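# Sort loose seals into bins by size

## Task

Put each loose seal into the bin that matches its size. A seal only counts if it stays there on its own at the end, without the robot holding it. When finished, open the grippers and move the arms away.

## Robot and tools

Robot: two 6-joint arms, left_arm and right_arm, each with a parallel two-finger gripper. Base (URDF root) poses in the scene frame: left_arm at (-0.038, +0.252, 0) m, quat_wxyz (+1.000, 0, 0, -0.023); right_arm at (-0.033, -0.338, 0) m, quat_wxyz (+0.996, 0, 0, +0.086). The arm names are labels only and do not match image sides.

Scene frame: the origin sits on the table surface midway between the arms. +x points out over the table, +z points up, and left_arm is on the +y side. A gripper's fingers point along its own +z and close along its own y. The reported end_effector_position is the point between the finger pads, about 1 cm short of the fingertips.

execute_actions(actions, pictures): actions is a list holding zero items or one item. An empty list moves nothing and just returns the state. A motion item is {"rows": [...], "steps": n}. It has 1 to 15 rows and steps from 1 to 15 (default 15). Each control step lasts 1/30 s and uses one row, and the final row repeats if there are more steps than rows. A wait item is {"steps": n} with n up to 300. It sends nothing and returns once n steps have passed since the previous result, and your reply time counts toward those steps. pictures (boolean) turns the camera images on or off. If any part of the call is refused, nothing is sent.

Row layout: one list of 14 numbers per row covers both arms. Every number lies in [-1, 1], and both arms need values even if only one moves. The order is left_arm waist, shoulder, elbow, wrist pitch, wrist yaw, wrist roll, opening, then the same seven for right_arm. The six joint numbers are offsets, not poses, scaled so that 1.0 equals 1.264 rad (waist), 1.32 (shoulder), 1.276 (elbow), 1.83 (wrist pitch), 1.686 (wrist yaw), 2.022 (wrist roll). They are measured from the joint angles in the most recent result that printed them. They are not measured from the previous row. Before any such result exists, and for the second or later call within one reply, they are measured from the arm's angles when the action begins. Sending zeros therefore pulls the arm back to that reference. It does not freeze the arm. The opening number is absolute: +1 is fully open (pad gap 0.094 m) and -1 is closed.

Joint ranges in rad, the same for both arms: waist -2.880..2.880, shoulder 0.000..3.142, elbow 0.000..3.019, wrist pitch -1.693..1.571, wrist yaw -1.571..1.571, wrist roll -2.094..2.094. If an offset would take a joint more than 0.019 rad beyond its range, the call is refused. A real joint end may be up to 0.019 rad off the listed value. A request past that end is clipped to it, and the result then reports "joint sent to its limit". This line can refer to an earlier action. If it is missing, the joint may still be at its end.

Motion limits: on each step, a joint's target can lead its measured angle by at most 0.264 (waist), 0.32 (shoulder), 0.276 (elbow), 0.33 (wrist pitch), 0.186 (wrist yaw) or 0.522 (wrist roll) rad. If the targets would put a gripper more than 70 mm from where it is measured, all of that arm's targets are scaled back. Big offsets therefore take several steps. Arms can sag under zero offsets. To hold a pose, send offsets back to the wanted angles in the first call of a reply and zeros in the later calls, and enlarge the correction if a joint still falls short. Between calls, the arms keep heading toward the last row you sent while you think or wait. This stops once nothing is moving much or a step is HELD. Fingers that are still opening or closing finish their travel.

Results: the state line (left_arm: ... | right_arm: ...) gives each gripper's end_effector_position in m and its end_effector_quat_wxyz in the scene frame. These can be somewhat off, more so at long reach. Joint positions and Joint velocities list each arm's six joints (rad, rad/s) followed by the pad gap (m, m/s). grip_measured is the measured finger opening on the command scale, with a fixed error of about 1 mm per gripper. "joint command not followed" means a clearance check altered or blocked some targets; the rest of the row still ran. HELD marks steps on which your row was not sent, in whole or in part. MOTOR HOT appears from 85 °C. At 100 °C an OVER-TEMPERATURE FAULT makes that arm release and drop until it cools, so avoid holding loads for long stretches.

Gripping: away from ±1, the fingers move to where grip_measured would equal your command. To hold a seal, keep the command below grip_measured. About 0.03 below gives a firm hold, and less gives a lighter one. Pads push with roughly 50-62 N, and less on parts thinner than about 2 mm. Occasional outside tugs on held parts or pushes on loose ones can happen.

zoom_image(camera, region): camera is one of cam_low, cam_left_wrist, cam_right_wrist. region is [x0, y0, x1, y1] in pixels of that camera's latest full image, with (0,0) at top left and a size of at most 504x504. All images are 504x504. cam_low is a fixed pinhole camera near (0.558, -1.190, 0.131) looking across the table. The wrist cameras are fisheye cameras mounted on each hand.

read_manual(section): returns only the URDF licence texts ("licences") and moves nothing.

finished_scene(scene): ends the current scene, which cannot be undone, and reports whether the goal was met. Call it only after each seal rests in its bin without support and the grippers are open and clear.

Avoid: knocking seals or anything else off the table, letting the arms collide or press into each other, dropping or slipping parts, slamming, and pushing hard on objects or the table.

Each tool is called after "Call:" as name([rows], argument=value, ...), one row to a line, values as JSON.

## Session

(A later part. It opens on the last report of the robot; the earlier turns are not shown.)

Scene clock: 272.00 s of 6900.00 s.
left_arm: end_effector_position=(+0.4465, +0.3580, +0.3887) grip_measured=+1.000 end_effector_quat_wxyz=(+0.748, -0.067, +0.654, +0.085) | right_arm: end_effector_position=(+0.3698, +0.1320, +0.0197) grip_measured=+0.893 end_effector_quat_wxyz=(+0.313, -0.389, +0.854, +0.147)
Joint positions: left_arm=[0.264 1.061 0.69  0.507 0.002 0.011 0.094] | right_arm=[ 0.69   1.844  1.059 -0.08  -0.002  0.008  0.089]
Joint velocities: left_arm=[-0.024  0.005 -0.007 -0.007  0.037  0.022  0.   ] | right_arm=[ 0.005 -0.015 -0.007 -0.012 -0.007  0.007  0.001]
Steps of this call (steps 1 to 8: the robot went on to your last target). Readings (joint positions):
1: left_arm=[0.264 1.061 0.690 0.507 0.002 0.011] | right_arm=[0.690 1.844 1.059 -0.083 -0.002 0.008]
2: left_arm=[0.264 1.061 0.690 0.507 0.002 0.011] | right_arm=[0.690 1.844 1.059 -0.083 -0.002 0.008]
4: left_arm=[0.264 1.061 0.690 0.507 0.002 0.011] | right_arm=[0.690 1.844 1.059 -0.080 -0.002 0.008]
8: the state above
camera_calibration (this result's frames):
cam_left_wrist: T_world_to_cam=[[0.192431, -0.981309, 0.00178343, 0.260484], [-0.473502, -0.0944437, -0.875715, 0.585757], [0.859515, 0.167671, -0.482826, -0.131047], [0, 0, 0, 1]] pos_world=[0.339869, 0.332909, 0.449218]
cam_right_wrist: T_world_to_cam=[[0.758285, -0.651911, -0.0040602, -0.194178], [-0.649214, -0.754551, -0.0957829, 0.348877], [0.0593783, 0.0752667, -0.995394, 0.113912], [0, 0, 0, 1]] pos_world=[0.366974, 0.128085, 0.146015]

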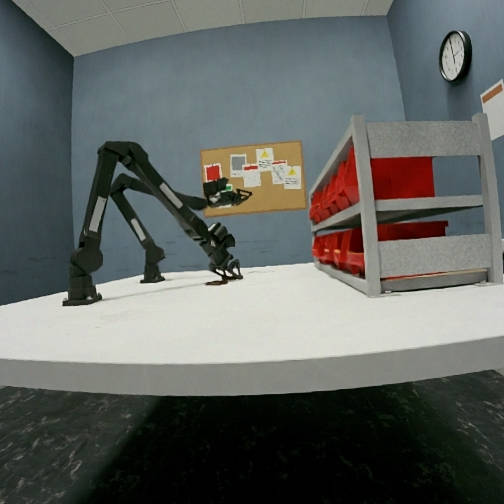

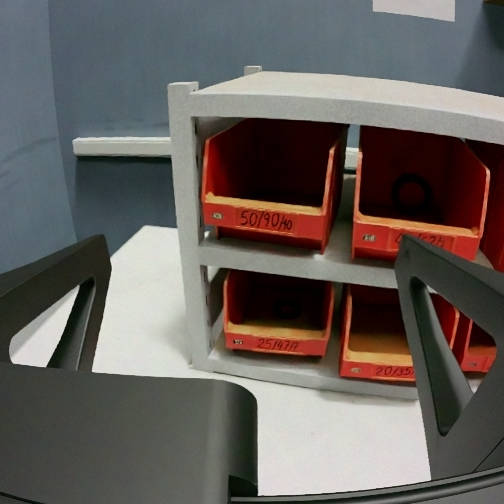

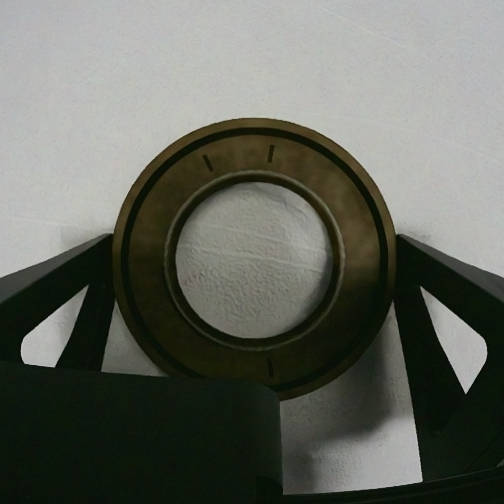

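Call:
execute_actions([
  {"rows":[[0,0,0,0,0,0,1,0,0.006,0.005,0,0,0,0.86],[0,0,0,0,0,0,1,0,0.006,0.005,0,0,0,0.86],[0,0,0,0,0,0,1,0,0.006,0.005,0,0,0,0.86],[0,0,0,0,0,0,1,0,0.006,0.005,0,0,0,0.86],[0,0,0,0,0,0,1,0,0.006,0.005,0,0,0,0.86],[0,0,0,0,0,0,1,0,0.006,0.005,0,0,0,0.9],[0,0,0,0,0,0,1,0,0.006,0.005,0,0,0,0.94],[0,0,0,0,0,0,1,0,0.006,0.005,0,0,0,1]]},
], pictures=false)

Call:
execute_actions([
  {"rows":[[0,0,0,0,0,0,1,0,-0.012,0.01,-0.006,0,0,1],[0,0,0,0,0,0,1,0,-0.024,0.01,-0.012,0,0,1],[0,0,0,0,0,0,1,0,-0.036,0.01,-0.02,0,0,1],[0,0,0,0,0,0,1,0,-0.048,0.01,-0.028,0,0,1],[0,0,0,0,0,0,1,0,-0.06,0.01,-0.036,0,0,1],[0,0,0,0,0,0,1,0,-0.07,0.01,-0.042,0,0,1],[0,0,0,0,0,0,1,0,-0.08,0.01,-0.048,0,0,1]],"steps":12},
], pictures=false)

Call:
execute_actions([
  {"rows":[[0,0,0,0,0,0,1,-0.01,-0.02,-0.03,0.03,0,0,1],[0,0,0,0,0,0,1,-0.02,-0.04,-0.065,0.06,0,0,1],[0,0,0,0,0,0,1,-0.03,-0.06,-0.1,0.09,0,0,1],[0,0,0,0,0,0,1,-0.04,-0.078,-0.14,0.117,0,0,1],[0,0,0,0,0,0,1,-0.05,-0.095,-0.178,0.144,0,0,1],[0,0,0,0,0,0,1,-0.06,-0.112,-0.216,0.17,0,0,1],[0,0,0,0,0,0,1,-0.07,-0.128,-0.254,0.196,0,0,1],[0,0,0,0,0,0,1,-0.08,-0.144,-0.292,0.222,0,0,1],[0,0,0,0,0,0,1,-0.09,-0.16,-0.33,0.248,0,0,1],[0,0,0,0,0,0,1,-0.098,-0.174,-0.365,0.272,0,0,1],[0,0,0,0,0,0,1,-0.105,-0.185,-0.395,0.292,0,0,1],[0,0,0,0,0,0,1,-0.11,-0.195,-0.425,0.31,0,0,1]]},
], pictures=false)

Call:
execute_actions([
  {"steps":12},
])

Scene clock: 300.60 s of 6900.00 s.
left_arm: end_effector_position=(+0.4465, +0.3580, +0.3887) grip_measured=+1.000 end_effector_quat_wxyz=(+0.748, -0.067, +0.654, +0.085) | right_arm: end_effector_position=(+0.3698, +0.1320, +0.0197) grip_measured=+1.000 end_effector_quat_wxyz=(+0.313, -0.389, +0.854, +0.147)
Joint positions: left_arm=[0.264 1.061 0.69  0.507 0.002 0.011 0.094] | right_arm=[ 0.69   1.844  1.059 -0.08  -0.002  0.008  0.094]
Joint velocities: left_arm=[-0.005 -0.015  0.007  0.012 -0.037 -0.066  0.   ] | right_arm=[-0.005 -0.005 -0.007 -0.007 -0.022  0.022  0.   ]
Steps of this call (steps 1 to 15: the robot went on to your last target; steps 16 to 90: nothing new was sent; then 25.10 s passed at rest; steps 91 to 105: all 15 steps of this action). Readings (joint positions):
91: left_arm=[0.264 1.061 0.690 0.507 0.002 0.011] | right_arm=[0.690 1.844 1.059 -0.080 -0.002 0.008]
92: left_arm=[0.264 1.061 0.690 0.507 0.002 0.011] | right_arm=[0.690 1.844 1.059 -0.080 -0.002 0.008]
94: left_arm=[0.264 1.061 0.690 0.507 0.002 0.011] | right_arm=[0.690 1.844 1.059 -0.080 -0.002 0.008]
98: left_arm=[0.264 1.061 0.690 0.507 0.002 0.011] | right_arm=[0.690 1.844 1.059 -0.080 -0.002 0.008]
105: the state above

Scene clock: 301.00 s of 6900.00 s.
left_arm: end_effector_position=(+0.4465, +0.3580, +0.3887) grip_measured=+1.000 end_effector_quat_wxyz=(+0.748, -0.067, +0.654, +0.085) | right_arm: end_effector_position=(+0.3666, +0.1283, +0.0676) grip_measured=+1.000 end_effector_quat_wxyz=(+0.324, -0.387, +0.850, +0.152)
Joint positions: left_arm=[0.264 1.061 0.69  0.507 0.002 0.011 0.094] | right_arm=[ 0.69   1.743  1.059 -0.154 -0.002  0.008  0.094]
Joint velocities: left_arm=[ 0.005  0.005 -0.012  0.002  0.022 -0.037  0.   ] | right_arm=[-0.005 -0.249 -0.012 -0.002  0.007  0.007  0.   ]
Steps of this call (steps 1 to 12: all 12 steps of this action). Readings (joint positions):
1: left_arm=[0.264 1.061 0.690 0.507 0.002 0.011] | right_arm=[0.690 1.844 1.059 -0.080 -0.002 0.008]
2: left_arm=[0.264 1.061 0.690 0.507 0.002 0.011] | right_arm=[0.690 1.843 1.059 -0.082 -0.002 0.008]
4: left_arm=[0.264 1.061 0.690 0.507 0.002 0.011] | right_arm=[0.690 1.836 1.059 -0.099 -0.002 0.008]
8: left_arm=[0.264 1.061 0.690 0.507 0.002 0.011] | right_arm=[0.690 1.791 1.059 -0.147 -0.002 0.008]
12: the state above

Scene clock: 301.50 s of 6900.00 s.
left_arm: end_effector_position=(+0.4465, +0.3580, +0.3887) grip_measured=+1.000 end_effector_quat_wxyz=(+0.748, -0.067, +0.654, +0.085) | right_arm: end_effector_position=(+0.3206, -0.0261, +0.0521) grip_measured=+1.000 end_effector_quat_wxyz=(+0.428, -0.312, +0.832, +0.165)
Joint positions: left_arm=[0.264 1.061 0.69  0.507 0.002 0.011 0.094] | right_arm=[ 0.551  1.494  0.507  0.37  -0.002  0.008  0.094]
Joint velocities: left_arm=[-0.015 -0.005  0.007 -0.002 -0.022 -0.007  0.   ] | right_arm=[-0.015 -0.063 -0.247  0.164 -0.051  0.081  0.   ]
Steps of this call (steps 1 to 15: all 15 steps of this action). Readings (joint positions):
1: left_arm=[0.264 1.061 0.690 0.507 0.002 0.011] | right_arm=[0.690 1.735 1.054 -0.144 -0.002 0.008]
2: left_arm=[0.264 1.061 0.690 0.507 0.002 0.011] | right_arm=[0.689 1.724 1.039 -0.116 -0.002 0.008]
4: left_arm=[0.264 1.061 0.690 0.507 0.002 0.011] | right_arm=[0.685 1.692 0.974 -0.030 -0.002 0.008]
8: left_arm=[0.264 1.061 0.690 0.507 0.002 0.011] | right_arm=[0.642 1.600 0.772 0.149 -0.002 0.008]
15: the state above

Scene clock: 301.90 s of 6900.00 s.
left_arm: end_effector_position=(+0.4465, +0.3580, +0.3887) grip_measured=+1.000 end_effector_quat_wxyz=(+0.748, -0.067, +0.654, +0.085) | right_arm: end_effector_position=(+0.3217, -0.0252, +0.0554) grip_measured=+1.000 end_effector_quat_wxyz=(+0.437, -0.310, +0.828, +0.168)
Joint positions: left_arm=[0.264 1.061 0.69  0.507 0.002 0.011 0.094] | right_arm=[ 0.551  1.493  0.503  0.393 -0.002  0.008  0.094]
Joint velocities: left_arm=[-0.015 -0.034 -0.007  0.002  0.066  0.022  0.   ] | right_arm=[-0.024 -0.005 -0.007 -0.002 -0.139  0.022  0.   ]
Steps of this call (steps 1 to 12: the robot went on to your last target). Readings (joint positions):
1: left_arm=[0.264 1.061 0.690 0.507 0.002 0.011] | right_arm=[0.551 1.494 0.503 0.375 -0.002 0.008]
2: left_arm=[0.264 1.061 0.690 0.507 0.002 0.011] | right_arm=[0.551 1.494 0.503 0.379 -0.002 0.008]
4: left_arm=[0.264 1.061 0.690 0.507 0.002 0.011] | right_arm=[0.551 1.493 0.503 0.390 -0.002 0.008]
8: left_arm=[0.264 1.061 0.690 0.507 0.002 0.011] | right_arm=[0.551 1.493 0.503 0.393 -0.002 0.008]
12: the state above
camera_calibration (this result's frames):
cam_left_wrist: T_world_to_cam=[[0.192431, -0.981309, 0.00178343, 0.260484], [-0.473502, -0.0944437, -0.875715, 0.585757], [0.859515, 0.167671, -0.482826, -0.131047], [0, 0, 0, 1]] pos_world=[0.339869, 0.332909, 0.449218]
cam_right_wrist: T_world_to_cam=[[0.661086, -0.750298, -0.00420008, -0.231225], [-0.702306, -0.616811, -0.355402, 0.237346], [0.264067, 0.237901, -0.934704, 0.0990944], [0, 0, 0, 1]] pos_world=[0.293382, -0.0506648, 0.176006]

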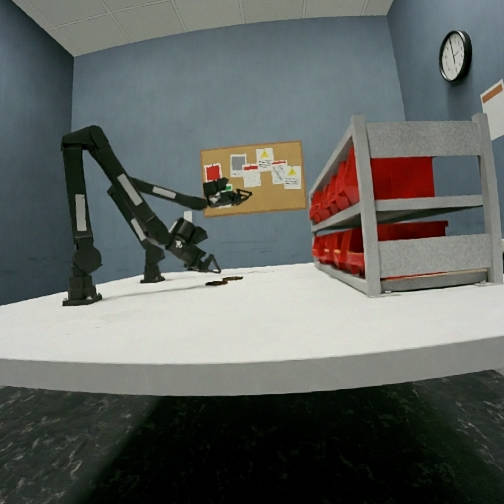

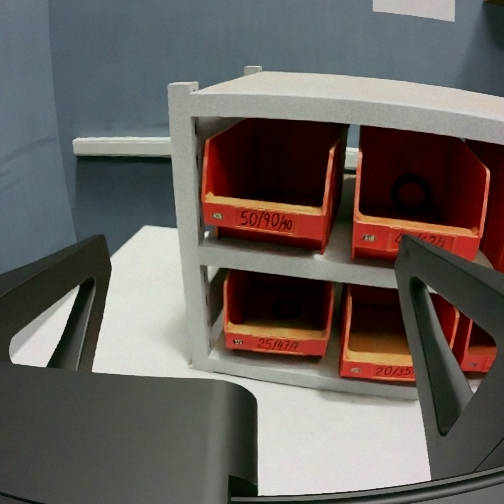

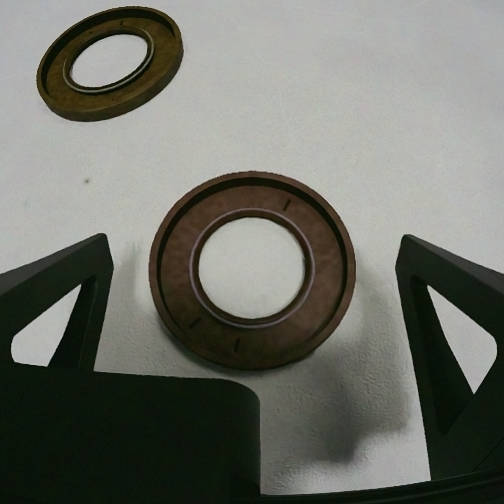

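Call:
execute_actions([
  {"rows":[[0,0,0,0,0,0,1,0,0.015,0.01,0.012,0,0,1],[0,0,0,0,0,0,1,0,0.03,0.015,0.024,0,0,1],[0,0,0,0,0,0,1,0,0.045,0.02,0.035,0,0,1],[0,0,0,0,0,0,1,0,0.06,0.024,0.045,0,0,1],[0,0,0,0,0,0,1,0,0.075,0.027,0.055,0,0,1],[0,0,0,0,0,0,1,0,0.09,0.03,0.065,0,0,1],[0,0,0,0,0,0,1,0,0.105,0.033,0.075,0,0,1],[0,0,0,0,0,0,1,0,0.118,0.036,0.084,0,0,1],[0,0,0,0,0,0,1,0,0.127,0.038,0.09,0,0,1],[0,0,0,0,0,0,1,0,0.133,0.04,0.093,0,0,1]]},
], pictures=false)

Call:
execute_actions([
  {"steps":10},
])

Scene clock: 320.47 s of 6900.00 s.
left_arm: end_effector_position=(+0.4465, +0.3580, +0.3887) grip_measured=+1.000 end_effector_quat_wxyz=(+0.748, -0.067, +0.654, +0.085) | right_arm: end_effector_position=(+0.3327, -0.0156, +0.0152) grip_measured=+1.000 end_effector_quat_wxyz=(+0.437, -0.311, +0.827, +0.167)
Joint positions: left_arm=[0.264 1.061 0.69  0.507 0.002 0.011 0.094] | right_arm=[ 0.551  1.666  0.524  0.544 -0.001  0.005  0.094]
Joint velocities: left_arm=[ 0.005 -0.005 -0.007  0.012  0.007 -0.022  0.   ] | right_arm=[-0.015 -0.024  0.022  0.007 -0.022 -0.081  0.   ]
Steps of this call (steps 1 to 30: the robot went on to your last target; steps 31 to 90: nothing new was sent; then 15.07 s passed at rest; steps 91 to 105: all 15 steps of this action). Readings (joint positions):
91: left_arm=[0.264 1.061 0.690 0.507 0.002 0.011] | right_arm=[0.551 1.493 0.503 0.393 -0.002 0.008]
92: left_arm=[0.264 1.061 0.690 0.507 0.002 0.011] | right_arm=[0.551 1.495 0.503 0.398 -0.002 0.008]
94: left_arm=[0.264 1.061 0.690 0.507 0.002 0.011] | right_arm=[0.551 1.511 0.503 0.427 -0.002 0.008]
98: left_arm=[0.264 1.061 0.690 0.507 0.002 0.011] | right_arm=[0.551 1.589 0.512 0.497 -0.002 0.008]
105: the state above

Scene clock: 320.80 s of 6900.00 s.
left_arm: end_effector_position=(+0.4465, +0.3580, +0.3887) grip_measured=+1.000 end_effector_quat_wxyz=(+0.748, -0.067, +0.654, +0.085) | right_arm: end_effector_position=(+0.3328, -0.0155, +0.0154) grip_measured=+1.000 end_effector_quat_wxyz=(+0.437, -0.311, +0.827, +0.167)
Joint positions: left_arm=[0.264 1.061 0.69  0.507 0.002 0.011 0.094] | right_arm=[ 0.551  1.666  0.524  0.544 -0.001  0.005  0.094]
Joint velocities: left_arm=[ 0.005  0.005 -0.012  0.002  0.037 -0.007  0.   ] | right_arm=[-0.015 -0.005 -0.012 -0.007 -0.066 -0.007  0.   ]
Steps of this call (steps 1 to 10: the robot went on to your last target). Readings (joint positions):
1: left_arm=[0.264 1.061 0.690 0.507 0.002 0.011] | right_arm=[0.551 1.666 0.524 0.544 -0.001 0.005]
2: left_arm=[0.264 1.061 0.690 0.507 0.002 0.011] | right_arm=[0.551 1.666 0.524 0.544 -0.001 0.005]
4: left_arm=[0.264 1.061 0.690 0.507 0.002 0.011] | right_arm=[0.551 1.666 0.524 0.544 -0.001 0.005]
8: left_arm=[0.264 1.061 0.690 0.507 0.002 0.011] | right_arm=[0.551 1.666 0.524 0.544 -0.001 0.005]
10: the state above
camera_calibration (this result's frames):
cam_left_wrist: T_world_to_cam=[[0.192431, -0.981309, 0.00178343, 0.260484], [-0.473502, -0.0944437, -0.875715, 0.585757], [0.859515, 0.167671, -0.482826, -0.131047], [0, 0, 0, 1]] pos_world=[0.339869, 0.332909, 0.449218]
cam_right_wrist: T_world_to_cam=[[0.661906, -0.749586, -0.00124775, -0.231816], [-0.70094, -0.618359, -0.35541, 0.236442], [0.265639, 0.236123, -0.93471, 0.0558199], [0, 0, 0, 1]] pos_world=[0.304344, -0.0407405, 0.13592]

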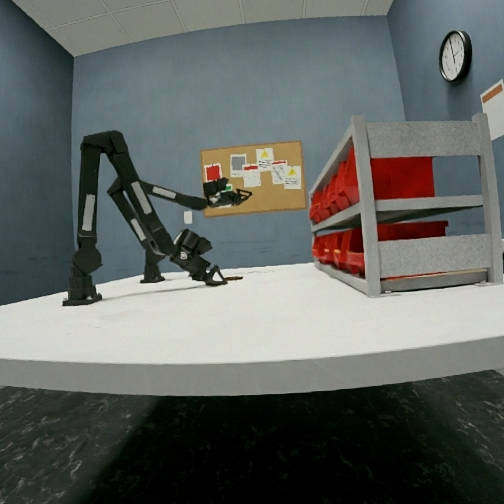

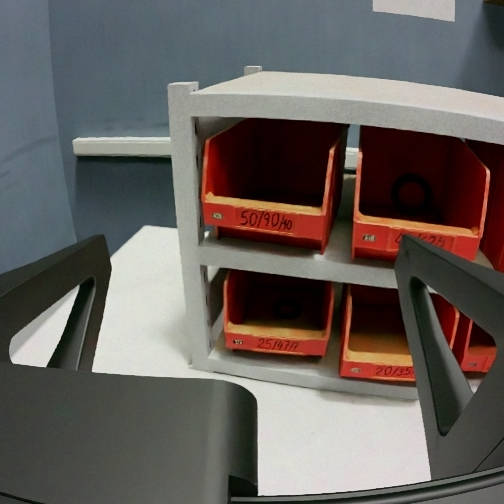

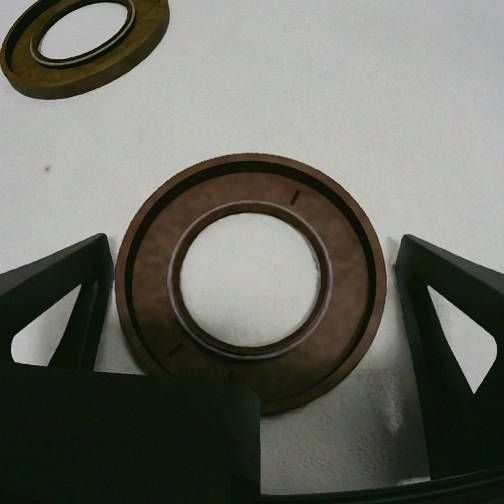

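Call:
execute_actions([
  {"rows":[[0,0,0,0,0,0,1,0,0,0.01,0,0,0,0.92],[0,0,0,0,0,0,1,0,0,0.01,0,0,0,0.86],[0,0,0,0,0,0,1,0,0,0.01,0,0,0,0.82],[0,0,0,0,0,0,1,0,0,0.01,0,0,0,0.79],[0,0,0,0,0,0,1,0,0,0.01,0,0,0,0.757]]},
], pictures=false)

Call:
execute_actions([
  {"rows":[[0,0,0,0,0,0,1,0,-0.015,0.015,-0.01,0,0,0.757],[0,0,0,0,0,0,1,0,-0.03,0.015,-0.02,0,0,0.757],[0,0,0,0,0,0,1,0,-0.05,0.015,-0.033,0,0,0.757],[0,0,0,0,0,0,1,0,-0.07,0.015,-0.047,0,0,0.757],[0,0,0,0,0,0,1,0,-0.09,0.015,-0.06,0,0,0.757],[0,0,0,0,0,0,1,0,-0.11,0.015,-0.075,0,0,0.757],[0,0,0,0,0,0,1,0,-0.13,0.015,-0.09,0,0,0.757],[0,0,0,0,0,0,1,0,-0.15,0.015,-0.104,0,0,0.757],[0,0,0,0,0,0,1,0,-0.17,0.015,-0.118,0,0,0.757],[0,0,0,0,0,0,1,0,-0.19,0.015,-0.132,0,0,0.757],[0,0,0,0,0,0,1,0,-0.2,0.015,-0.14,0,0,0.757]]},
])

Scene clock: 335.20 s of 6900.00 s.
left_arm: end_effector_position=(+0.4465, +0.3580, +0.3887) grip_measured=+1.000 end_effector_quat_wxyz=(+0.748, -0.067, +0.654, +0.085) | right_arm: end_effector_position=(+0.3328, -0.0155, +0.0154) grip_measured=+0.785 end_effector_quat_wxyz=(+0.437, -0.311, +0.827, +0.167)
Joint positions: left_arm=[0.264 1.061 0.69  0.507 0.002 0.011 0.094] | right_arm=[ 0.551  1.666  0.524  0.544 -0.001  0.005  0.084]
Joint velocities: left_arm=[-0.005 -0.024  0.007  0.007  0.007 -0.022  0.   ] | right_arm=[ 0.015 -0.005  0.007 -0.007  0.007  0.007  0.001]
Steps of this call (steps 1 to 15: the robot went on to your last target; steps 16 to 90: nothing new was sent; then 10.90 s passed at rest; steps 91 to 105: all 15 steps of this action). Readings (joint positions):
91: left_arm=[0.264 1.061 0.690 0.507 0.002 0.011] | right_arm=[0.551 1.666 0.524 0.544 -0.001 0.005]
92: left_arm=[0.264 1.061 0.690 0.507 0.002 0.011] | right_arm=[0.551 1.666 0.524 0.544 -0.001 0.005]
94: left_arm=[0.264 1.061 0.690 0.507 0.002 0.011] | right_arm=[0.551 1.666 0.524 0.544 -0.001 0.005]
98: left_arm=[0.264 1.061 0.690 0.507 0.002 0.011] | right_arm=[0.551 1.666 0.524 0.544 -0.001 0.005]
105: the state above

Scene clock: 335.70 s of 6900.00 s.
left_arm: end_effector_position=(+0.4465, +0.3580, +0.3887) grip_measured=+1.000 end_effector_quat_wxyz=(+0.748, -0.067, +0.654, +0.085) | right_arm: end_effector_position=(+0.3247, -0.0226, +0.0962) grip_measured=+0.785 end_effector_quat_wxyz=(+0.455, -0.307, +0.817, +0.174)
Joint positions: left_arm=[0.264 1.061 0.69  0.507 0.002 0.011 0.094] | right_arm=[ 0.551  1.385  0.524  0.308 -0.001  0.005  0.084]
Joint velocities: left_arm=[-0.005  0.005  0.007 -0.007 -0.037  0.022  0.   ] | right_arm=[ 0.005 -0.132 -0.017 -0.042 -0.037  0.051 -0.001]
Steps of this call (steps 1 to 15: all 15 steps of this action). Readings (joint positions):
1: left_arm=[0.264 1.061 0.690 0.507 0.002 0.011] | right_arm=[0.551 1.665 0.524 0.543 -0.001 0.005]
2: left_arm=[0.264 1.061 0.690 0.507 0.002 0.011] | right_arm=[0.551 1.663 0.524 0.537 -0.001 0.005]
4: left_arm=[0.264 1.061 0.690 0.507 0.002 0.011] | right_arm=[0.551 1.644 0.524 0.505 -0.001 0.005]
8: left_arm=[0.264 1.061 0.690 0.507 0.002 0.011] | right_arm=[0.551 1.551 0.524 0.406 -0.001 0.005]
15: the state above
camera_calibration (this result's frames):
cam_left_wrist: T_world_to_cam=[[0.192431, -0.981309, 0.00178343, 0.260484], [-0.473502, -0.0944437, -0.875715, 0.585757], [0.859515, 0.167671, -0.482826, -0.131047], [0, 0, 0, 1]] pos_world=[0.339869, 0.332909, 0.449218]
cam_right_wrist: T_world_to_cam=[[0.661948, -0.749549, -0.00124552, -0.231728], [-0.688468, -0.607347, -0.396411, 0.255267], [0.296373, 0.263261, -0.918072, 0.12429], [0, 0, 0, 1]] pos_world=[0.292299, -0.0513765, 0.215009]

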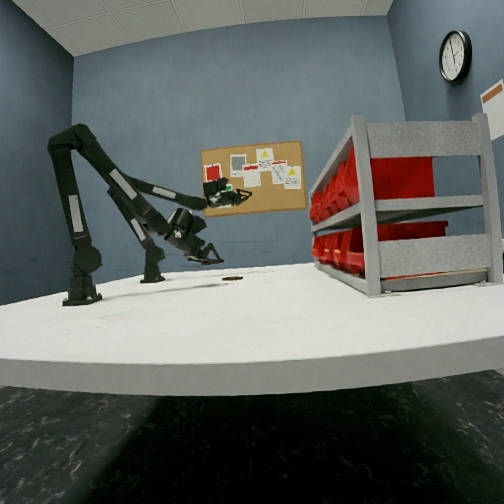

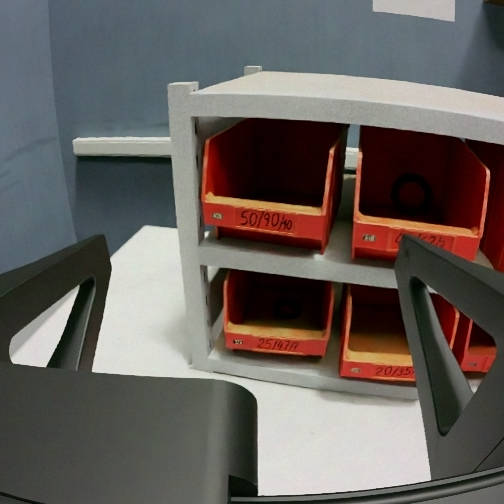

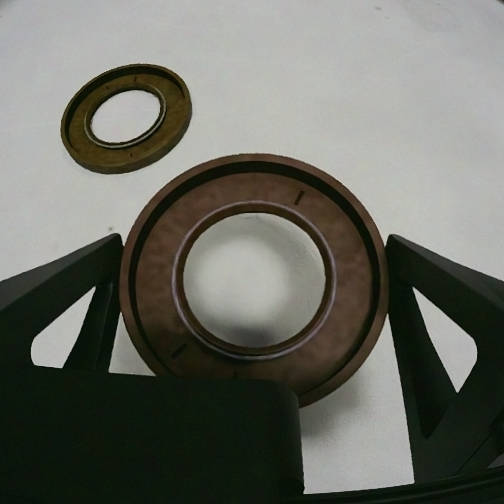

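Call:
execute_actions([
  {"rows":[[0,0,0,0,0,0,1,-0.02,0.008,0.04,-0.02,0,0,0.757],[0,0,0,0,0,0,1,-0.045,0.012,0.075,-0.04,0,0,0.757],[0,0,0,0,0,0,1,-0.075,0.018,0.12,-0.062,0,0,0.757],[0,0,0,0,0,0,1,-0.11,0.025,0.17,-0.09,0,0,0.757],[0,0,0,0,0,0,1,-0.145,0.032,0.22,-0.118,0,0,0.757],[0,0,0,0,0,0,1,-0.18,0.04,0.27,-0.146,0,0,0.757],[0,0,0,0,0,0,1,-0.215,0.047,0.32,-0.174,0,0,0.757],[0,0,0,0,0,0,1,-0.25,0.055,0.37,-0.2,0,0,0.757],[0,0,0,0,0,0,1,-0.285,0.062,0.42,-0.23,0,0,0.757],[0,0,0,0,0,0,1,-0.32,0.07,0.47,-0.258,0,0,0.757],[0,0,0,0,0,0,1,-0.355,0.078,0.52,-0.286,0,0,0.757],[0,0,0,0,0,0,1,-0.39,0.085,0.57,-0.314,0,0,0.757],[0,0,0,0,0,0,1,-0.425,0.093,0.62,-0.342,0,0,0.757],[0,0,0,0,0,0,1,-0.455,0.1,0.665,-0.368,0,0,0.757],[0,0,0,0,0,0,1,-0.481,0.105,0.7,-0.388,0,0,0.757]]},
], pictures=false)

Call:
execute_actions([
  {"steps":25},
], pictures=false)

Call:
execute_actions([
  {"rows":[[-0.03,0.008,-0.02,-0.005,0,0,1,0,0,0.015,0,0,0,0.757],[-0.06,0.016,-0.043,-0.01,0,0,1,0,0,0.015,0,0,0,0.757],[-0.095,0.025,-0.068,-0.017,0,0,1,0,0,0.015,0,0,0,0.757],[-0.13,0.034,-0.093,-0.023,0,0,1,0,0,0.015,0,0,0,0.757],[-0.165,0.043,-0.118,-0.03,0,0,1,0,0,0.015,0,0,0,0.757],[-0.2,0.053,-0.143,-0.036,0,0,1,0,0,0.015,0,0,0,0.757],[-0.235,0.062,-0.168,-0.042,0,0,1,0,0,0.015,0,0,0,0.757],[-0.27,0.071,-0.193,-0.048,0,0,1,0,0,0.015,0,0,0,0.757],[-0.305,0.08,-0.218,-0.054,0,0,1,0,0,0.015,0,0,0,0.757],[-0.34,0.09,-0.243,-0.06,0,0,1,0,0,0.015,0,0,0,0.757],[-0.375,0.099,-0.268,-0.067,0,0,1,0,0,0.015,0,0,0,0.757],[-0.405,0.107,-0.29,-0.072,0,0,1,0,0,0.015,0,0,0,0.757],[-0.43,0.113,-0.307,-0.077,0,0,1,0,0,0.015,0,0,0,0.757],[-0.449,0.118,-0.32,-0.08,0,0,1,0,0,0.015,0,0,0,0.757]]},
], pictures=false)

Call:
execute_actions([
  {"steps":20},
])

Scene clock: 361.33 s of 6900.00 s.
left_arm: end_effector_position=(+0.4465, +0.3580, +0.3887) grip_measured=+1.000 end_effector_quat_wxyz=(+0.748, -0.067, +0.654, +0.085) | right_arm: end_effector_position=(+0.5001, -0.1375, +0.1744) grip_measured=+0.785 end_effector_quat_wxyz=(+0.428, -0.160, +0.886, +0.080)
Joint positions: left_arm=[0.264 1.061 0.69  0.507 0.002 0.011 0.094] | right_arm=[ 0.187  1.451  0.937 -0.155 -0.003  0.005  0.084]
Joint velocities: left_arm=[-0.005  0.015 -0.007  0.012 -0.007 -0.037  0.   ] | right_arm=[-1.079  0.19   0.926 -1.194  0.022  0.037 -0.001]
Steps of this call (steps 1 to 30: the robot went on to your last target; steps 31 to 90: nothing new was sent; then 22.13 s passed at rest; steps 91 to 105: all 15 steps of this action). Readings (joint positions):
91: left_arm=[0.264 1.061 0.690 0.507 0.002 0.011] | right_arm=[0.550 1.388 0.526 0.293 -0.001 0.005]
92: left_arm=[0.264 1.061 0.690 0.507 0.002 0.011] | right_arm=[0.547 1.388 0.532 0.278 -0.002 0.005]
94: left_arm=[0.264 1.061 0.690 0.507 0.002 0.011] | right_arm=[0.520 1.394 0.572 0.221 -0.003 0.005]
98: left_arm=[0.264 1.061 0.690 0.507 0.002 0.011] | right_arm=[0.424 1.415 0.700 0.111 -0.003 0.005]
105: the state above

Scene clock: 362.17 s of 6900.00 s.
left_arm: end_effector_position=(+0.4465, +0.3580, +0.3887) grip_measured=+1.000 end_effector_quat_wxyz=(+0.748, -0.067, +0.654, +0.085) | right_arm: end_effector_position=(+0.6233, -0.2619, +0.3468) grip_measured=+0.785 end_effector_quat_wxyz=(+0.504, -0.048, +0.862, +0.031)
Joint positions: left_arm=[0.264 1.061 0.69  0.507 0.002 0.011 0.094] | right_arm=[-0.056  1.511  1.393 -0.394 -0.001  0.005  0.084]
Joint velocities: left_arm=[-0.024 -0.015 -0.007 -0.012  0.007 -0.066  0.   ] | right_arm=[-0.024 -0.015 -0.007 -0.002 -0.037 -0.007  0.   ]
Steps of this call (steps 1 to 25: the robot went on to your last target). Readings (joint positions):
1: left_arm=[0.264 1.061 0.690 0.507 0.002 0.011] | right_arm=[0.151 1.458 0.969 -0.193 -0.003 0.005]
2: left_arm=[0.264 1.061 0.690 0.507 0.002 0.011] | right_arm=[0.115 1.465 1.000 -0.227 -0.003 0.005]
4: left_arm=[0.264 1.061 0.690 0.507 0.002 0.011] | right_arm=[0.050 1.481 1.066 -0.284 -0.003 0.005]
8: left_arm=[0.264 1.061 0.690 0.507 0.002 0.011] | right_arm=[-0.033 1.508 1.203 -0.349 -0.001 0.005]
25: the state above

Scene clock: 362.67 s of 6900.00 s.
left_arm: end_effector_position=(+0.3814, +0.1594, +0.1387) grip_measured=+1.000 end_effector_quat_wxyz=(+0.555, +0.094, +0.825, -0.057) | right_arm: end_effector_position=(+0.6233, -0.2619, +0.3468) grip_measured=+0.785 end_effector_quat_wxyz=(+0.504, -0.048, +0.862, +0.031)
Joint positions: left_arm=[-0.169  1.167  0.368  0.41   0.001  0.011  0.094] | right_arm=[-0.056  1.511  1.393 -0.394 -0.001  0.005  0.084]
Joint velocities: left_arm=[-1.158  0.337 -0.774 -0.3   -0.022  0.022  0.   ] | right_arm=[-0.005 -0.024  0.002 -0.002  0.007 -0.037 -0.   ]
Steps of this call (steps 1 to 15: all 15 steps of this action). Readings (joint positions):
1: left_arm=[0.262 1.061 0.688 0.507 0.002 0.011] | right_arm=[-0.056 1.511 1.393 -0.394 -0.001 0.005]
2: left_arm=[0.256 1.061 0.681 0.507 0.001 0.011] | right_arm=[-0.056 1.511 1.393 -0.394 -0.001 0.005]
4: left_arm=[0.217 1.062 0.649 0.502 -0.001 0.011] | right_arm=[-0.056 1.511 1.393 -0.394 -0.001 0.005]
8: left_arm=[0.089 1.086 0.555 0.474 -0.001 0.011] | right_arm=[-0.056 1.511 1.393 -0.394 -0.001 0.005]
15: the state above

Scene clock: 363.33 s of 6900.00 s.
left_arm: end_effector_position=(+0.3139, +0.1198, +0.0553) grip_measured=+1.000 end_effector_quat_wxyz=(+0.456, +0.162, +0.871, -0.081) | right_arm: end_effector_position=(+0.6233, -0.2619, +0.3468) grip_measured=+0.785 end_effector_quat_wxyz=(+0.504, -0.048, +0.862, +0.031)
Joint positions: left_arm=[-0.309  1.223  0.258  0.357  0.004  0.011  0.094] | right_arm=[-0.056  1.511  1.393 -0.394 -0.001  0.005  0.084]
Joint velocities: left_arm=[ 0.005  0.015  0.012 -0.007  0.007 -0.066  0.   ] | right_arm=[ 0.005  0.005 -0.007 -0.007 -0.037 -0.125 -0.001]
Steps of this call (steps 1 to 20: the robot went on to your last target). Readings (joint positions):
1: left_arm=[-0.209 1.179 0.341 0.399 0.001 0.011] | right_arm=[-0.056 1.511 1.393 -0.394 -0.001 0.005]
2: left_arm=[-0.247 1.192 0.315 0.387 0.002 0.011] | right_arm=[-0.056 1.511 1.393 -0.394 -0.001 0.005]
4: left_arm=[-0.299 1.213 0.275 0.367 0.005 0.011] | right_arm=[-0.056 1.511 1.393 -0.394 -0.001 0.005]
8: left_arm=[-0.309 1.223 0.257 0.357 0.004 0.011] | right_arm=[-0.056 1.511 1.393 -0.394 -0.001 0.005]
20: the state above
camera_calibration (this result's frames):
cam_left_wrist: T_world_to_cam=[[-0.364764, -0.930917, 0.0184436, 0.220779], [-0.884791, 0.340385, -0.318251, 0.254662], [0.289987, -0.132405, -0.947827, 0.10227], [0, 0, 0, 1]] pos_world=[0.276198, 0.132385, 0.173909]
cam_right_wrist: T_world_to_cam=[[0.115895, -0.993261, -0.00124129, -0.331867], [-0.895122, -0.103903, -0.433544, 0.68836], [0.430493, 0.0513568, -0.901132, 0.183809], [0, 0, 0, 1]] pos_world=[0.575499, -0.267548, 0.463659]

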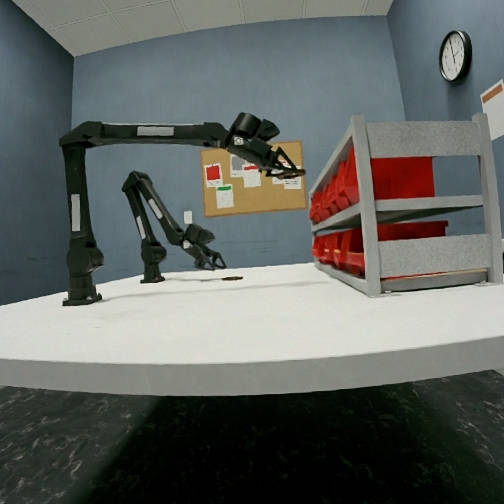

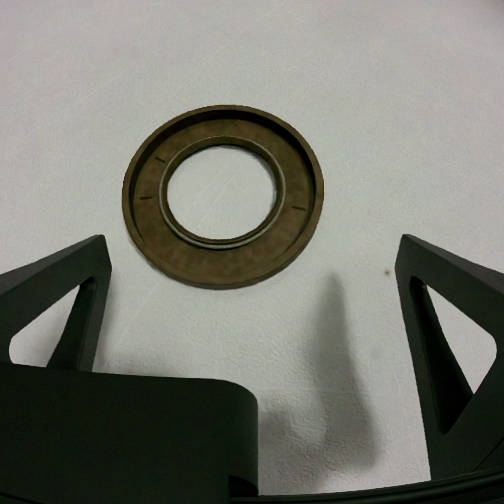

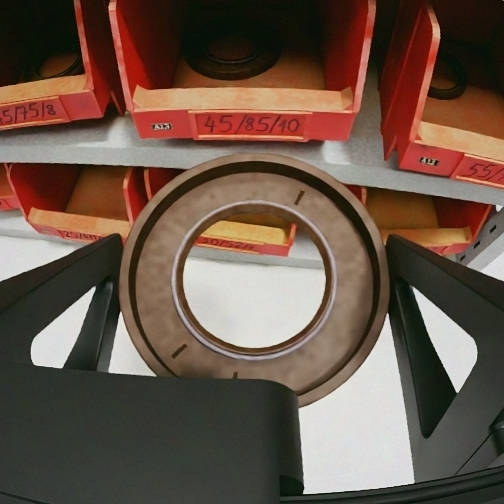

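Call:
execute_actions([
  {"rows":[[0.005,0.01,0.015,0.008,0,0,1,0,0.012,0.02,0.003,0,0,0.757],[0.01,0.022,0.022,0.016,0,0,1,0,0.026,0.035,0.006,0,0,0.757],[0.015,0.036,0.028,0.024,0,0,1,0,0.042,0.05,0.009,0,0,0.757],[0.02,0.05,0.033,0.032,0,0,1,0,0.058,0.066,0.012,0,0,0.757],[0.025,0.064,0.038,0.04,0,0,1,0,0.074,0.083,0.015,0,0,0.757],[0.03,0.078,0.043,0.048,0,0,1,0,0.09,0.1,0.018,0,0,0.757],[0.03,0.092,0.048,0.056,0,0,1,0,0.106,0.116,0.02,0,0,0.757],[0.03,0.106,0.052,0.064,0,0,1,0,0.122,0.133,0.022,0,0,0.757],[0.03,0.12,0.056,0.072,0,0,1,0,0.138,0.15,0.024,0,0,0.757],[0.03,0.134,0.06,0.08,0,0,1,0,0.154,0.166,0.026,0,0,0.757],[0.03,0.148,0.064,0.087,0,0,1,0,0.17,0.182,0.028,0,0,0.757],[0.03,0.16,0.068,0.093,0,0,1,0,0.183,0.196,0.03,0,0,0.757],[0.03,0.17,0.071,0.098,0,0,1,0,0.193,0.206,0.032,0,0,0.757],[0.03,0.177,0.073,0.102,0,0,1,0,0.2,0.213,0.033,0,0,0.757]]},
], pictures=false)

Call:
execute_actions([
  {"steps":20},
])

Call:
zoom_image(camera="cam_low", region=[240, 100, 400, 230])

Scene clock: 387.33 s of 6900.00 s.
left_arm: end_effector_position=(+0.3483, +0.1174, +0.0317) grip_measured=+1.000 end_effector_quat_wxyz=(+0.459, +0.152, +0.872, -0.076) | right_arm: end_effector_position=(+0.7123, -0.2515, +0.3134) grip_measured=+0.785 end_effector_quat_wxyz=(+0.506, -0.048, +0.861, +0.031)
Joint positions: left_arm=[-0.285  1.44   0.321  0.517  0.004  0.011  0.094] | right_arm=[-0.056  1.754  1.603 -0.356 -0.001  0.005  0.084]
Joint velocities: left_arm=[ 0.005  0.298  0.1    0.164 -0.022 -0.051  0.   ] | right_arm=[-0.015  0.425  0.154  0.046 -0.007 -0.022  0.   ]
Steps of this call (steps 1 to 15: the robot went on to your last target; steps 16 to 90: nothing new was sent; then 20.50 s passed at rest; steps 91 to 105: all 15 steps of this action). Readings (joint positions):
91: left_arm=[-0.309 1.223 0.258 0.357 0.004 0.011] | right_arm=[-0.056 1.511 1.393 -0.394 -0.001 0.005]
92: left_arm=[-0.309 1.224 0.258 0.360 0.004 0.011] | right_arm=[-0.056 1.512 1.393 -0.394 -0.001 0.005]
94: left_arm=[-0.308 1.241 0.259 0.379 0.004 0.011] | right_arm=[-0.056 1.522 1.401 -0.394 -0.001 0.005]
98: left_arm=[-0.291 1.316 0.277 0.431 0.004 0.011] | right_arm=[-0.056 1.595 1.474 -0.385 -0.001 0.005]
105: the state above

Scene clock: 388.00 s of 6900.00 s.
left_arm: end_effector_position=(+0.3506, +0.1166, +0.0310) grip_measured=+1.000 end_effector_quat_wxyz=(+0.461, +0.152, +0.871, -0.076) | right_arm: end_effector_position=(+0.7192, -0.2508, +0.2981) grip_measured=+0.785 end_effector_quat_wxyz=(+0.499, -0.048, +0.865, +0.030)
Joint positions: left_arm=[-0.285  1.451  0.325  0.527  0.004  0.011  0.094] | right_arm=[-0.056  1.783  1.611 -0.352 -0.001  0.005  0.084]
Joint velocities: left_arm=[-0.005 -0.005 -0.012 -0.007  0.081 -0.037  0.   ] | right_arm=[-0.015 -0.015  0.002  0.002 -0.051  0.11  -0.   ]
Steps of this call (steps 1 to 20: the robot went on to your last target). Readings (joint positions):
1: left_arm=[-0.285 1.448 0.324 0.521 0.004 0.011] | right_arm=[-0.056 1.766 1.606 -0.355 -0.001 0.005]
2: left_arm=[-0.285 1.451 0.325 0.523 0.004 0.011] | right_arm=[-0.056 1.774 1.606 -0.355 -0.001 0.005]
4: left_arm=[-0.285 1.451 0.325 0.526 0.004 0.011] | right_arm=[-0.056 1.783 1.606 -0.353 -0.001 0.005]
8: left_arm=[-0.285 1.451 0.325 0.527 0.004 0.011] | right_arm=[-0.056 1.783 1.611 -0.352 -0.001 0.005]
20: the state above
camera_calibration (this result's frames):
cam_left_wrist: T_world_to_cam=[[-0.342799, -0.939231, 0.0182866, 0.224865], [-0.889919, 0.318443, -0.326556, 0.285084], [0.300888, -0.128217, -0.945001, 0.0638204], [0, 0, 0, 1]] pos_world=[0.311583, 0.1286, 0.149294]
cam_right_wrist: T_world_to_cam=[[0.115553, -0.993301, -0.00105188, -0.331825], [-0.900017, -0.104253, -0.423203, 0.754603], [0.420258, 0.0498491, -0.906034, 0.106577], [0, 0, 0, 1]] pos_world=[0.672709, -0.256245, 0.415564]

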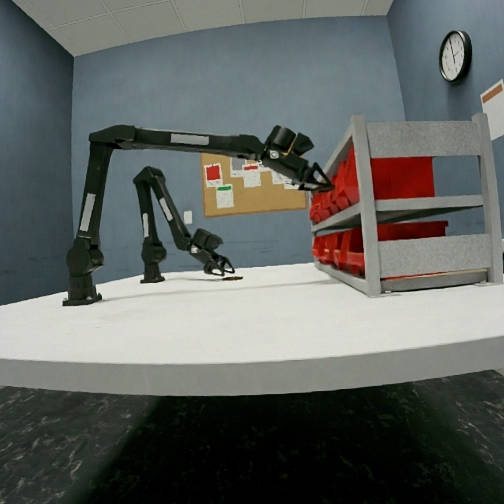

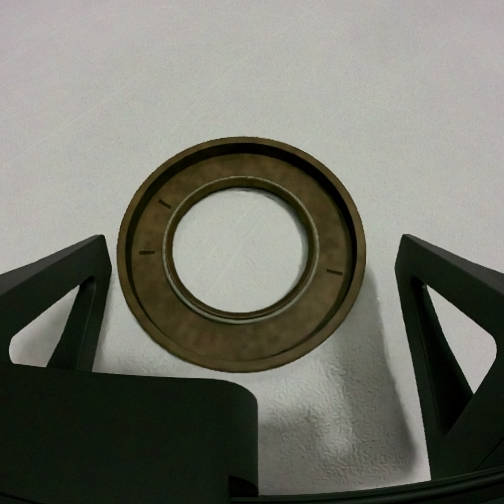

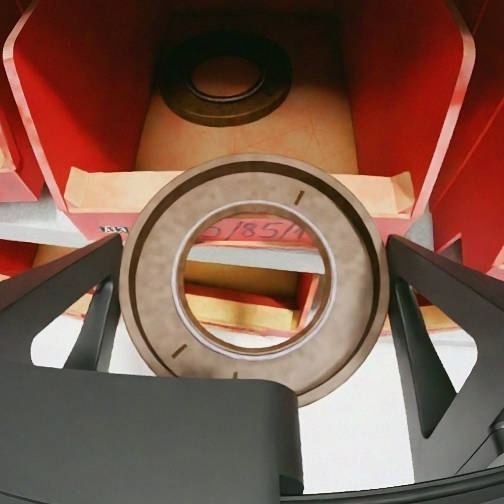

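Region (240, 100, 400, 230) of cam_low's 504x504 image, scaled by 3.150, with more detail than that image has; it fills the top 410 rows of this view, and the rest is white.

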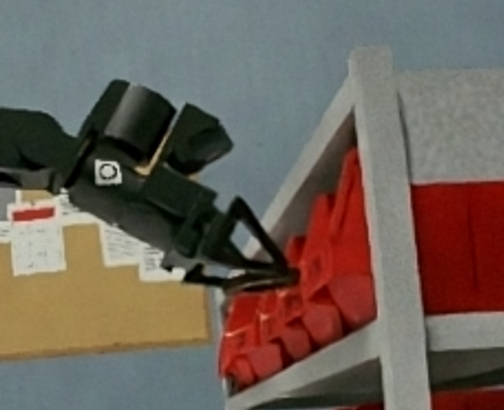

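Call:
execute_actions([
  {"rows":[[0.007,0,0.01,0,0,0,1,0.004,0,0.03,0.005,0,0,0.757],[0.014,0,0.01,0,0,0,1,0.008,0,0.045,0.01,0,0,0.757],[0.02,0,0.01,0,0,0,1,0.013,0,0.055,0.014,0,0,0.757],[0.02,0,0.01,0,0,0,1,0.013,0,0.063,0.014,0,0,0.757],[0.02,0,0.01,0,0,0,1,0.013,0,0.068,0.014,0,0,0.757],[0.02,0,0.01,0,0,0,1,0.013,0.005,0.074,0.014,0,0,0.757],[0.02,0,0.01,0,0,0,1,0.013,0.01,0.081,0.014,0,0,0.757],[0.02,0,0.01,0,0,0,1,0.013,0.016,0.088,0.014,0,0,0.757],[0.02,0,0.01,0,0,0,1,0.013,0.022,0.096,0.014,0,0,0.757],[0.02,0,0.01,0,0,0,1,0.013,0.028,0.104,0.014,0,0,0.757],[0.02,0,0.01,0,0,0,1,0.013,0.034,0.112,0.014,0,0,0.757],[0.02,0,0.01,0,0,0,1,0.013,0.04,0.12,0.014,0,0,0.757],[0.02,0,0.01,0,0,0,1,0.013,0.045,0.126,0.014,0,0,0.757]]},
], pictures=false)

Call:
execute_actions([
  {"steps":20},
])

Call:
zoom_image(camera="cam_low", region=[240, 100, 400, 230])

Scene clock: 419.37 s of 6900.00 s.
left_arm: end_effector_position=(+0.3518, +0.1203, +0.0310) grip_measured=+1.000 end_effector_quat_wxyz=(+0.461, +0.148, +0.872, -0.074) | right_arm: end_effector_position=(+0.7417, -0.2482, +0.3487) grip_measured=+0.785 end_effector_quat_wxyz=(+0.539, -0.047, +0.840, +0.033)
Joint positions: left_arm=[-0.276  1.451  0.325  0.527  0.004  0.011  0.094] | right_arm=[-0.056  1.804  1.721 -0.346 -0.001  0.005  0.084]
Joint velocities: left_arm=[-0.005 -0.015  0.017  0.002  0.007  0.051  0.   ] | right_arm=[ 0.005  0.063  0.149  0.027 -0.037 -0.007  0.001]
Steps of this call (steps 1 to 15: the robot went on to your last target; steps 16 to 90: nothing new was sent; then 27.87 s passed at rest; steps 91 to 105: all 15 steps of this action). Readings (joint positions):
91: left_arm=[-0.285 1.451 0.325 0.527 0.004 0.011] | right_arm=[-0.056 1.783 1.611 -0.352 -0.001 0.005]
92: left_arm=[-0.285 1.451 0.325 0.527 0.004 0.011] | right_arm=[-0.056 1.783 1.611 -0.352 -0.001 0.005]
94: left_arm=[-0.283 1.451 0.325 0.527 0.004 0.011] | right_arm=[-0.056 1.783 1.615 -0.352 -0.001 0.005]
98: left_arm=[-0.276 1.451 0.325 0.527 0.004 0.011] | right_arm=[-0.056 1.783 1.642 -0.352 -0.001 0.005]
105: the state above

Scene clock: 420.03 s of 6900.00 s.
left_arm: end_effector_position=(+0.3518, +0.1203, +0.0310) grip_measured=+1.000 end_effector_quat_wxyz=(+0.461, +0.148, +0.872, -0.074) | right_arm: end_effector_position=(+0.7465, -0.2476, +0.3354) grip_measured=+0.785 end_effector_quat_wxyz=(+0.532, -0.047, +0.845, +0.032)
Joint positions: left_arm=[-0.276  1.451  0.325  0.527  0.004  0.011  0.094] | right_arm=[-0.056  1.825  1.724 -0.345 -0.001  0.005  0.084]
Joint velocities: left_arm=[-0.005 -0.005  0.012 -0.002 -0.037  0.022  0.   ] | right_arm=[-0.015 -0.015 -0.012  0.012 -0.022 -0.007 -0.   ]
Steps of this call (steps 1 to 20: the robot went on to your last target). Readings (joint positions):
1: left_arm=[-0.276 1.451 0.325 0.527 0.004 0.011] | right_arm=[-0.056 1.806 1.724 -0.345 -0.001 0.005]
2: left_arm=[-0.276 1.451 0.325 0.527 0.004 0.011] | right_arm=[-0.056 1.807 1.724 -0.345 -0.001 0.005]
4: left_arm=[-0.276 1.451 0.325 0.527 0.004 0.011] | right_arm=[-0.056 1.812 1.724 -0.345 -0.001 0.005]
8: left_arm=[-0.276 1.451 0.325 0.527 0.004 0.011] | right_arm=[-0.056 1.820 1.724 -0.345 -0.001 0.005]
20: the state above
camera_calibration (this result's frames):
cam_left_wrist: T_world_to_cam=[[-0.333826, -0.942457, 0.0182866, 0.226021], [-0.892915, 0.309942, -0.326556, 0.287111], [0.302097, -0.125341, -0.945001, 0.0631425], [0, 0, 0, 1]] pos_world=[0.312742, 0.131941, 0.149294]
cam_right_wrist: T_world_to_cam=[[0.115635, -0.993291, -0.00106551, -0.331835], [-0.864427, -0.100105, -0.492692, 0.792994], [0.48928, 0.0578936, -0.870203, 0.0671797], [0, 0, 0, 1]] pos_world=[0.690988, -0.254115, 0.448808]

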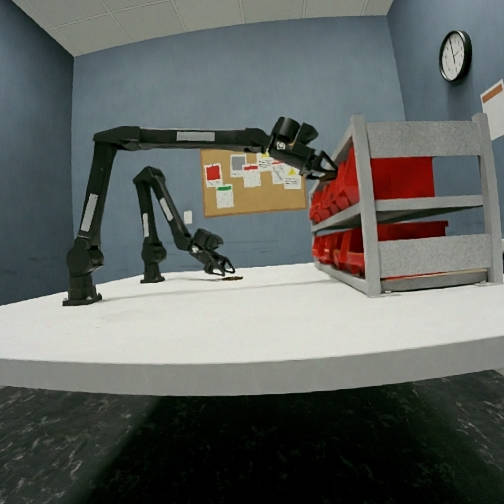

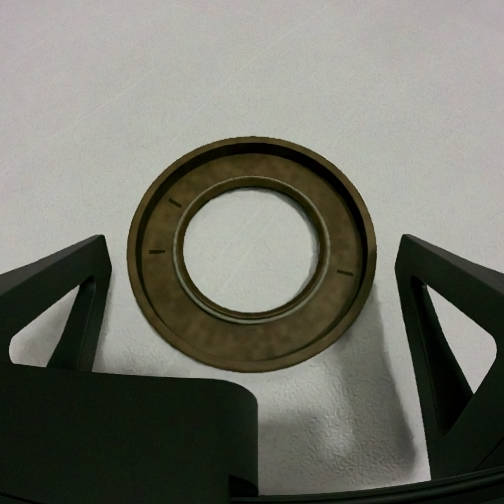

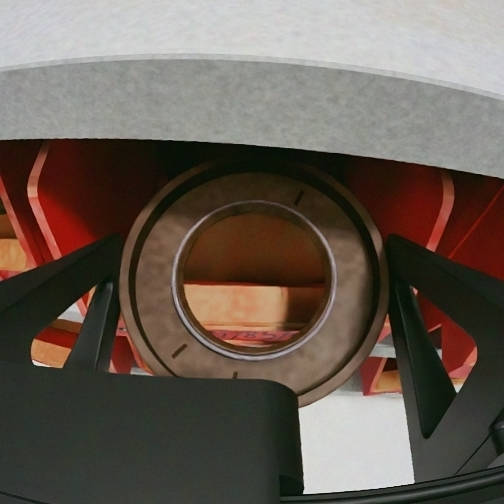

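Region (240, 100, 400, 230) of cam_low's 504x504 image, scaled by 3.150, with more detail than that image has; it fills the top 410 rows of this view, and the rest is white.

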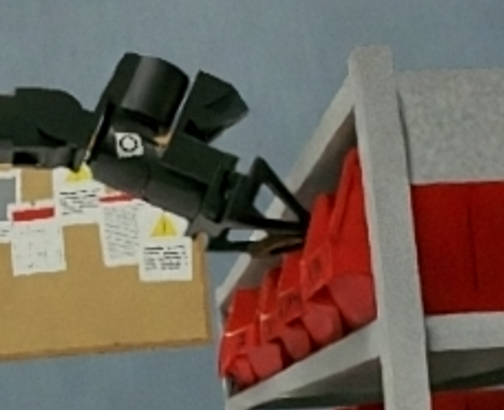

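Call:
execute_actions([
  {"rows":[[0,0.006,0.015,0.008,0,0,1,0,0.012,0.03,0.01,0,0,0.757],[0,0.012,0.02,0.012,0,0,1,0,0.02,0.036,0.014,0,0,0.757],[0,0.018,0.022,0.016,0,0,1,0,0.028,0.042,0.018,0,0,0.757],[0,0.024,0.024,0.02,0,0,1,0,0.035,0.048,0.022,0,0,0.757],[0,0.03,0.025,0.024,0,0,1,0,0.042,0.054,0.026,0,0,0.757],[0,0.036,0.026,0.028,0,0,1,0,0.049,0.06,0.03,0,0,0.757],[0,0.042,0.027,0.032,0,0,1,0,0.056,0.066,0.033,0,0,0.757],[0,0.048,0.028,0.036,0,0,1,0,0.062,0.072,0.036,0,0,0.757],[0,0.054,0.029,0.04,0,0,1,0,0.068,0.078,0.039,0,0,0.757],[0,0.06,0.03,0.044,0,0,1,0,0.074,0.084,0.042,0,0,0.757],[0,0.066,0.03,0.048,0,0,1,0,0.08,0.09,0.044,0,0,0.757],[0,0.071,0.03,0.051,0,0,1,0,0.085,0.096,0.046,0,0,0.757],[0,0.075,0.03,0.054,0,0,1,0,0.09,0.102,0.048,0,0,0.757],[0,0.075,0.03,0.054,0,0,1,0,0.094,0.108,0.049,0,0,0.757],[0,0.075,0.03,0.054,0,0,1,0,0.097,0.114,0.049,0,0,0.757]]},
], pictures=false)

Call:
execute_actions([
  {"steps":25},
])

Call:
zoom_image(camera="cam_low", region=[240, 100, 400, 230])

Scene clock: 450.80 s of 6900.00 s.
left_arm: end_effector_position=(+0.3585, +0.1181, +0.0168) grip_measured=+1.000 end_effector_quat_wxyz=(+0.462, +0.147, +0.871, -0.074) | right_arm: end_effector_position=(+0.7827, -0.2434, +0.3153) grip_measured=+0.785 end_effector_quat_wxyz=(+0.547, -0.047, +0.835, +0.033)
Joint positions: left_arm=[-0.276  1.538  0.336  0.606  0.004  0.011  0.094] | right_arm=[-0.056  1.925  1.797 -0.283 -0.001  0.005  0.084]
Joint velocities: left_arm=[-0.015  0.103 -0.012  0.056 -0.022 -0.037  0.   ] | right_arm=[ 0.015  0.259  0.188  0.042 -0.051 -0.051  0.   ]
Steps of this call (steps 1 to 15: the robot went on to your last target; steps 16 to 90: nothing new was sent; then 27.27 s passed at rest; steps 91 to 105: all 15 steps of this action). Readings (joint positions):
91: left_arm=[-0.276 1.451 0.325 0.527 0.004 0.011] | right_arm=[-0.056 1.825 1.724 -0.345 -0.001 0.005]
92: left_arm=[-0.276 1.451 0.325 0.528 0.004 0.011] | right_arm=[-0.056 1.825 1.724 -0.345 -0.001 0.005]
94: left_arm=[-0.276 1.456 0.325 0.537 0.004 0.011] | right_arm=[-0.056 1.828 1.725 -0.339 -0.001 0.005]
98: left_arm=[-0.276 1.484 0.329 0.565 0.004 0.011] | right_arm=[-0.056 1.856 1.749 -0.314 -0.001 0.005]
105: the state above

Scene clock: 451.63 s of 6900.00 s.
left_arm: end_effector_position=(+0.3588, +0.1180, +0.0167) grip_measured=+1.000 end_effector_quat_wxyz=(+0.463, +0.147, +0.871, -0.075) | right_arm: end_effector_position=(+0.7888, -0.2427, +0.3085) grip_measured=+0.785 end_effector_quat_wxyz=(+0.546, -0.047, +0.836, +0.033)
Joint positions: left_arm=[-0.276  1.541  0.336  0.61   0.004  0.011  0.094] | right_arm=[-0.056  1.945  1.811 -0.279 -0.001  0.005  0.084]
Joint velocities: left_arm=[-0.005  0.005  0.012 -0.027 -0.051 -0.037  0.   ] | right_arm=[ 0.005 -0.005 -0.012 -0.007 -0.051 -0.095 -0.   ]
Steps of this call (steps 1 to 25: the robot went on to your last target). Readings (joint positions):
1: left_arm=[-0.276 1.540 0.336 0.607 0.004 0.011] | right_arm=[-0.056 1.932 1.802 -0.282 -0.001 0.005]
2: left_arm=[-0.276 1.541 0.336 0.607 0.004 0.011] | right_arm=[-0.056 1.938 1.804 -0.281 -0.001 0.005]
4: left_arm=[-0.276 1.541 0.336 0.609 0.004 0.011] | right_arm=[-0.056 1.943 1.805 -0.281 -0.001 0.005]
8: left_arm=[-0.276 1.541 0.336 0.610 0.004 0.011] | right_arm=[-0.056 1.945 1.808 -0.280 -0.001 0.005]
25: the state above
camera_calibration (this result's frames):
cam_left_wrist: T_world_to_cam=[[-0.333912, -0.942428, 0.0181972, 0.226444], [-0.891368, 0.309425, -0.331239, 0.289014], [0.306538, -0.126825, -0.943372, 0.0457659], [0, 0, 0, 1]] pos_world=[0.319201, 0.129783, 0.134786]
cam_right_wrist: T_world_to_cam=[[0.115671, -0.993287, -0.00106933, -0.331883], [-0.847712, -0.0981568, -0.521296, 0.813014], [0.517691, 0.061205, -0.853375, -0.00399829], [0, 0, 0, 1]] pos_world=[0.729661, -0.249608, 0.420053]

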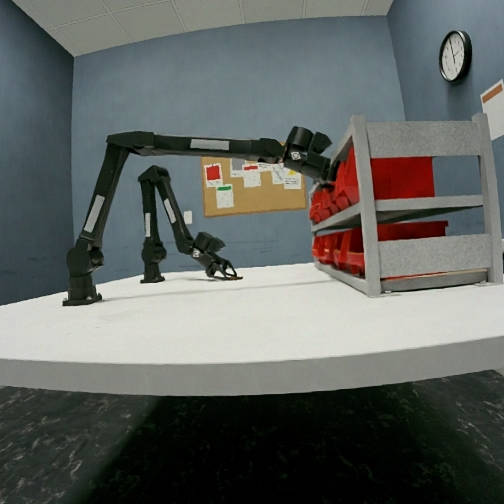

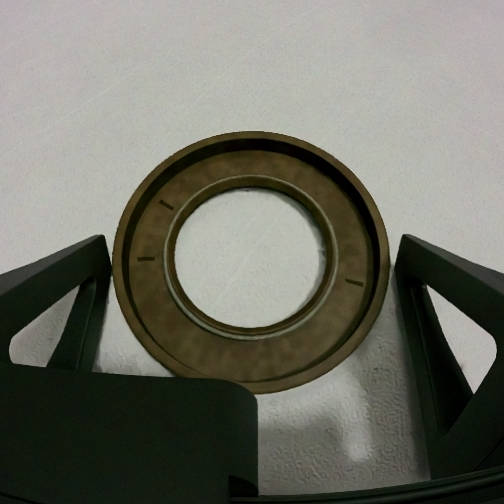

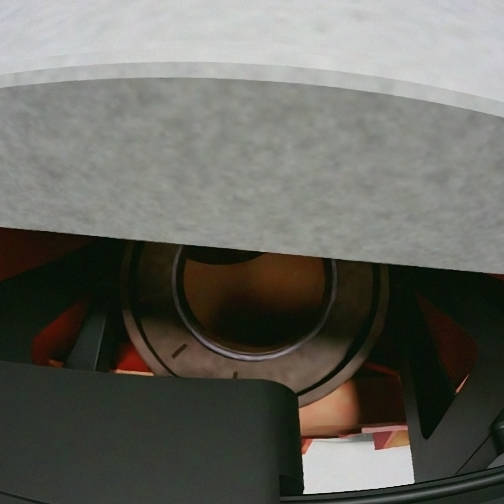

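Region (240, 100, 400, 230) of cam_low's 504x504 image, scaled by 3.150, with more detail than that image has; it fills the top 410 rows of this view, and the rest is white.

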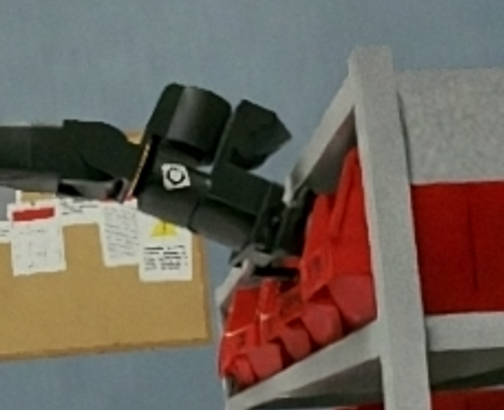

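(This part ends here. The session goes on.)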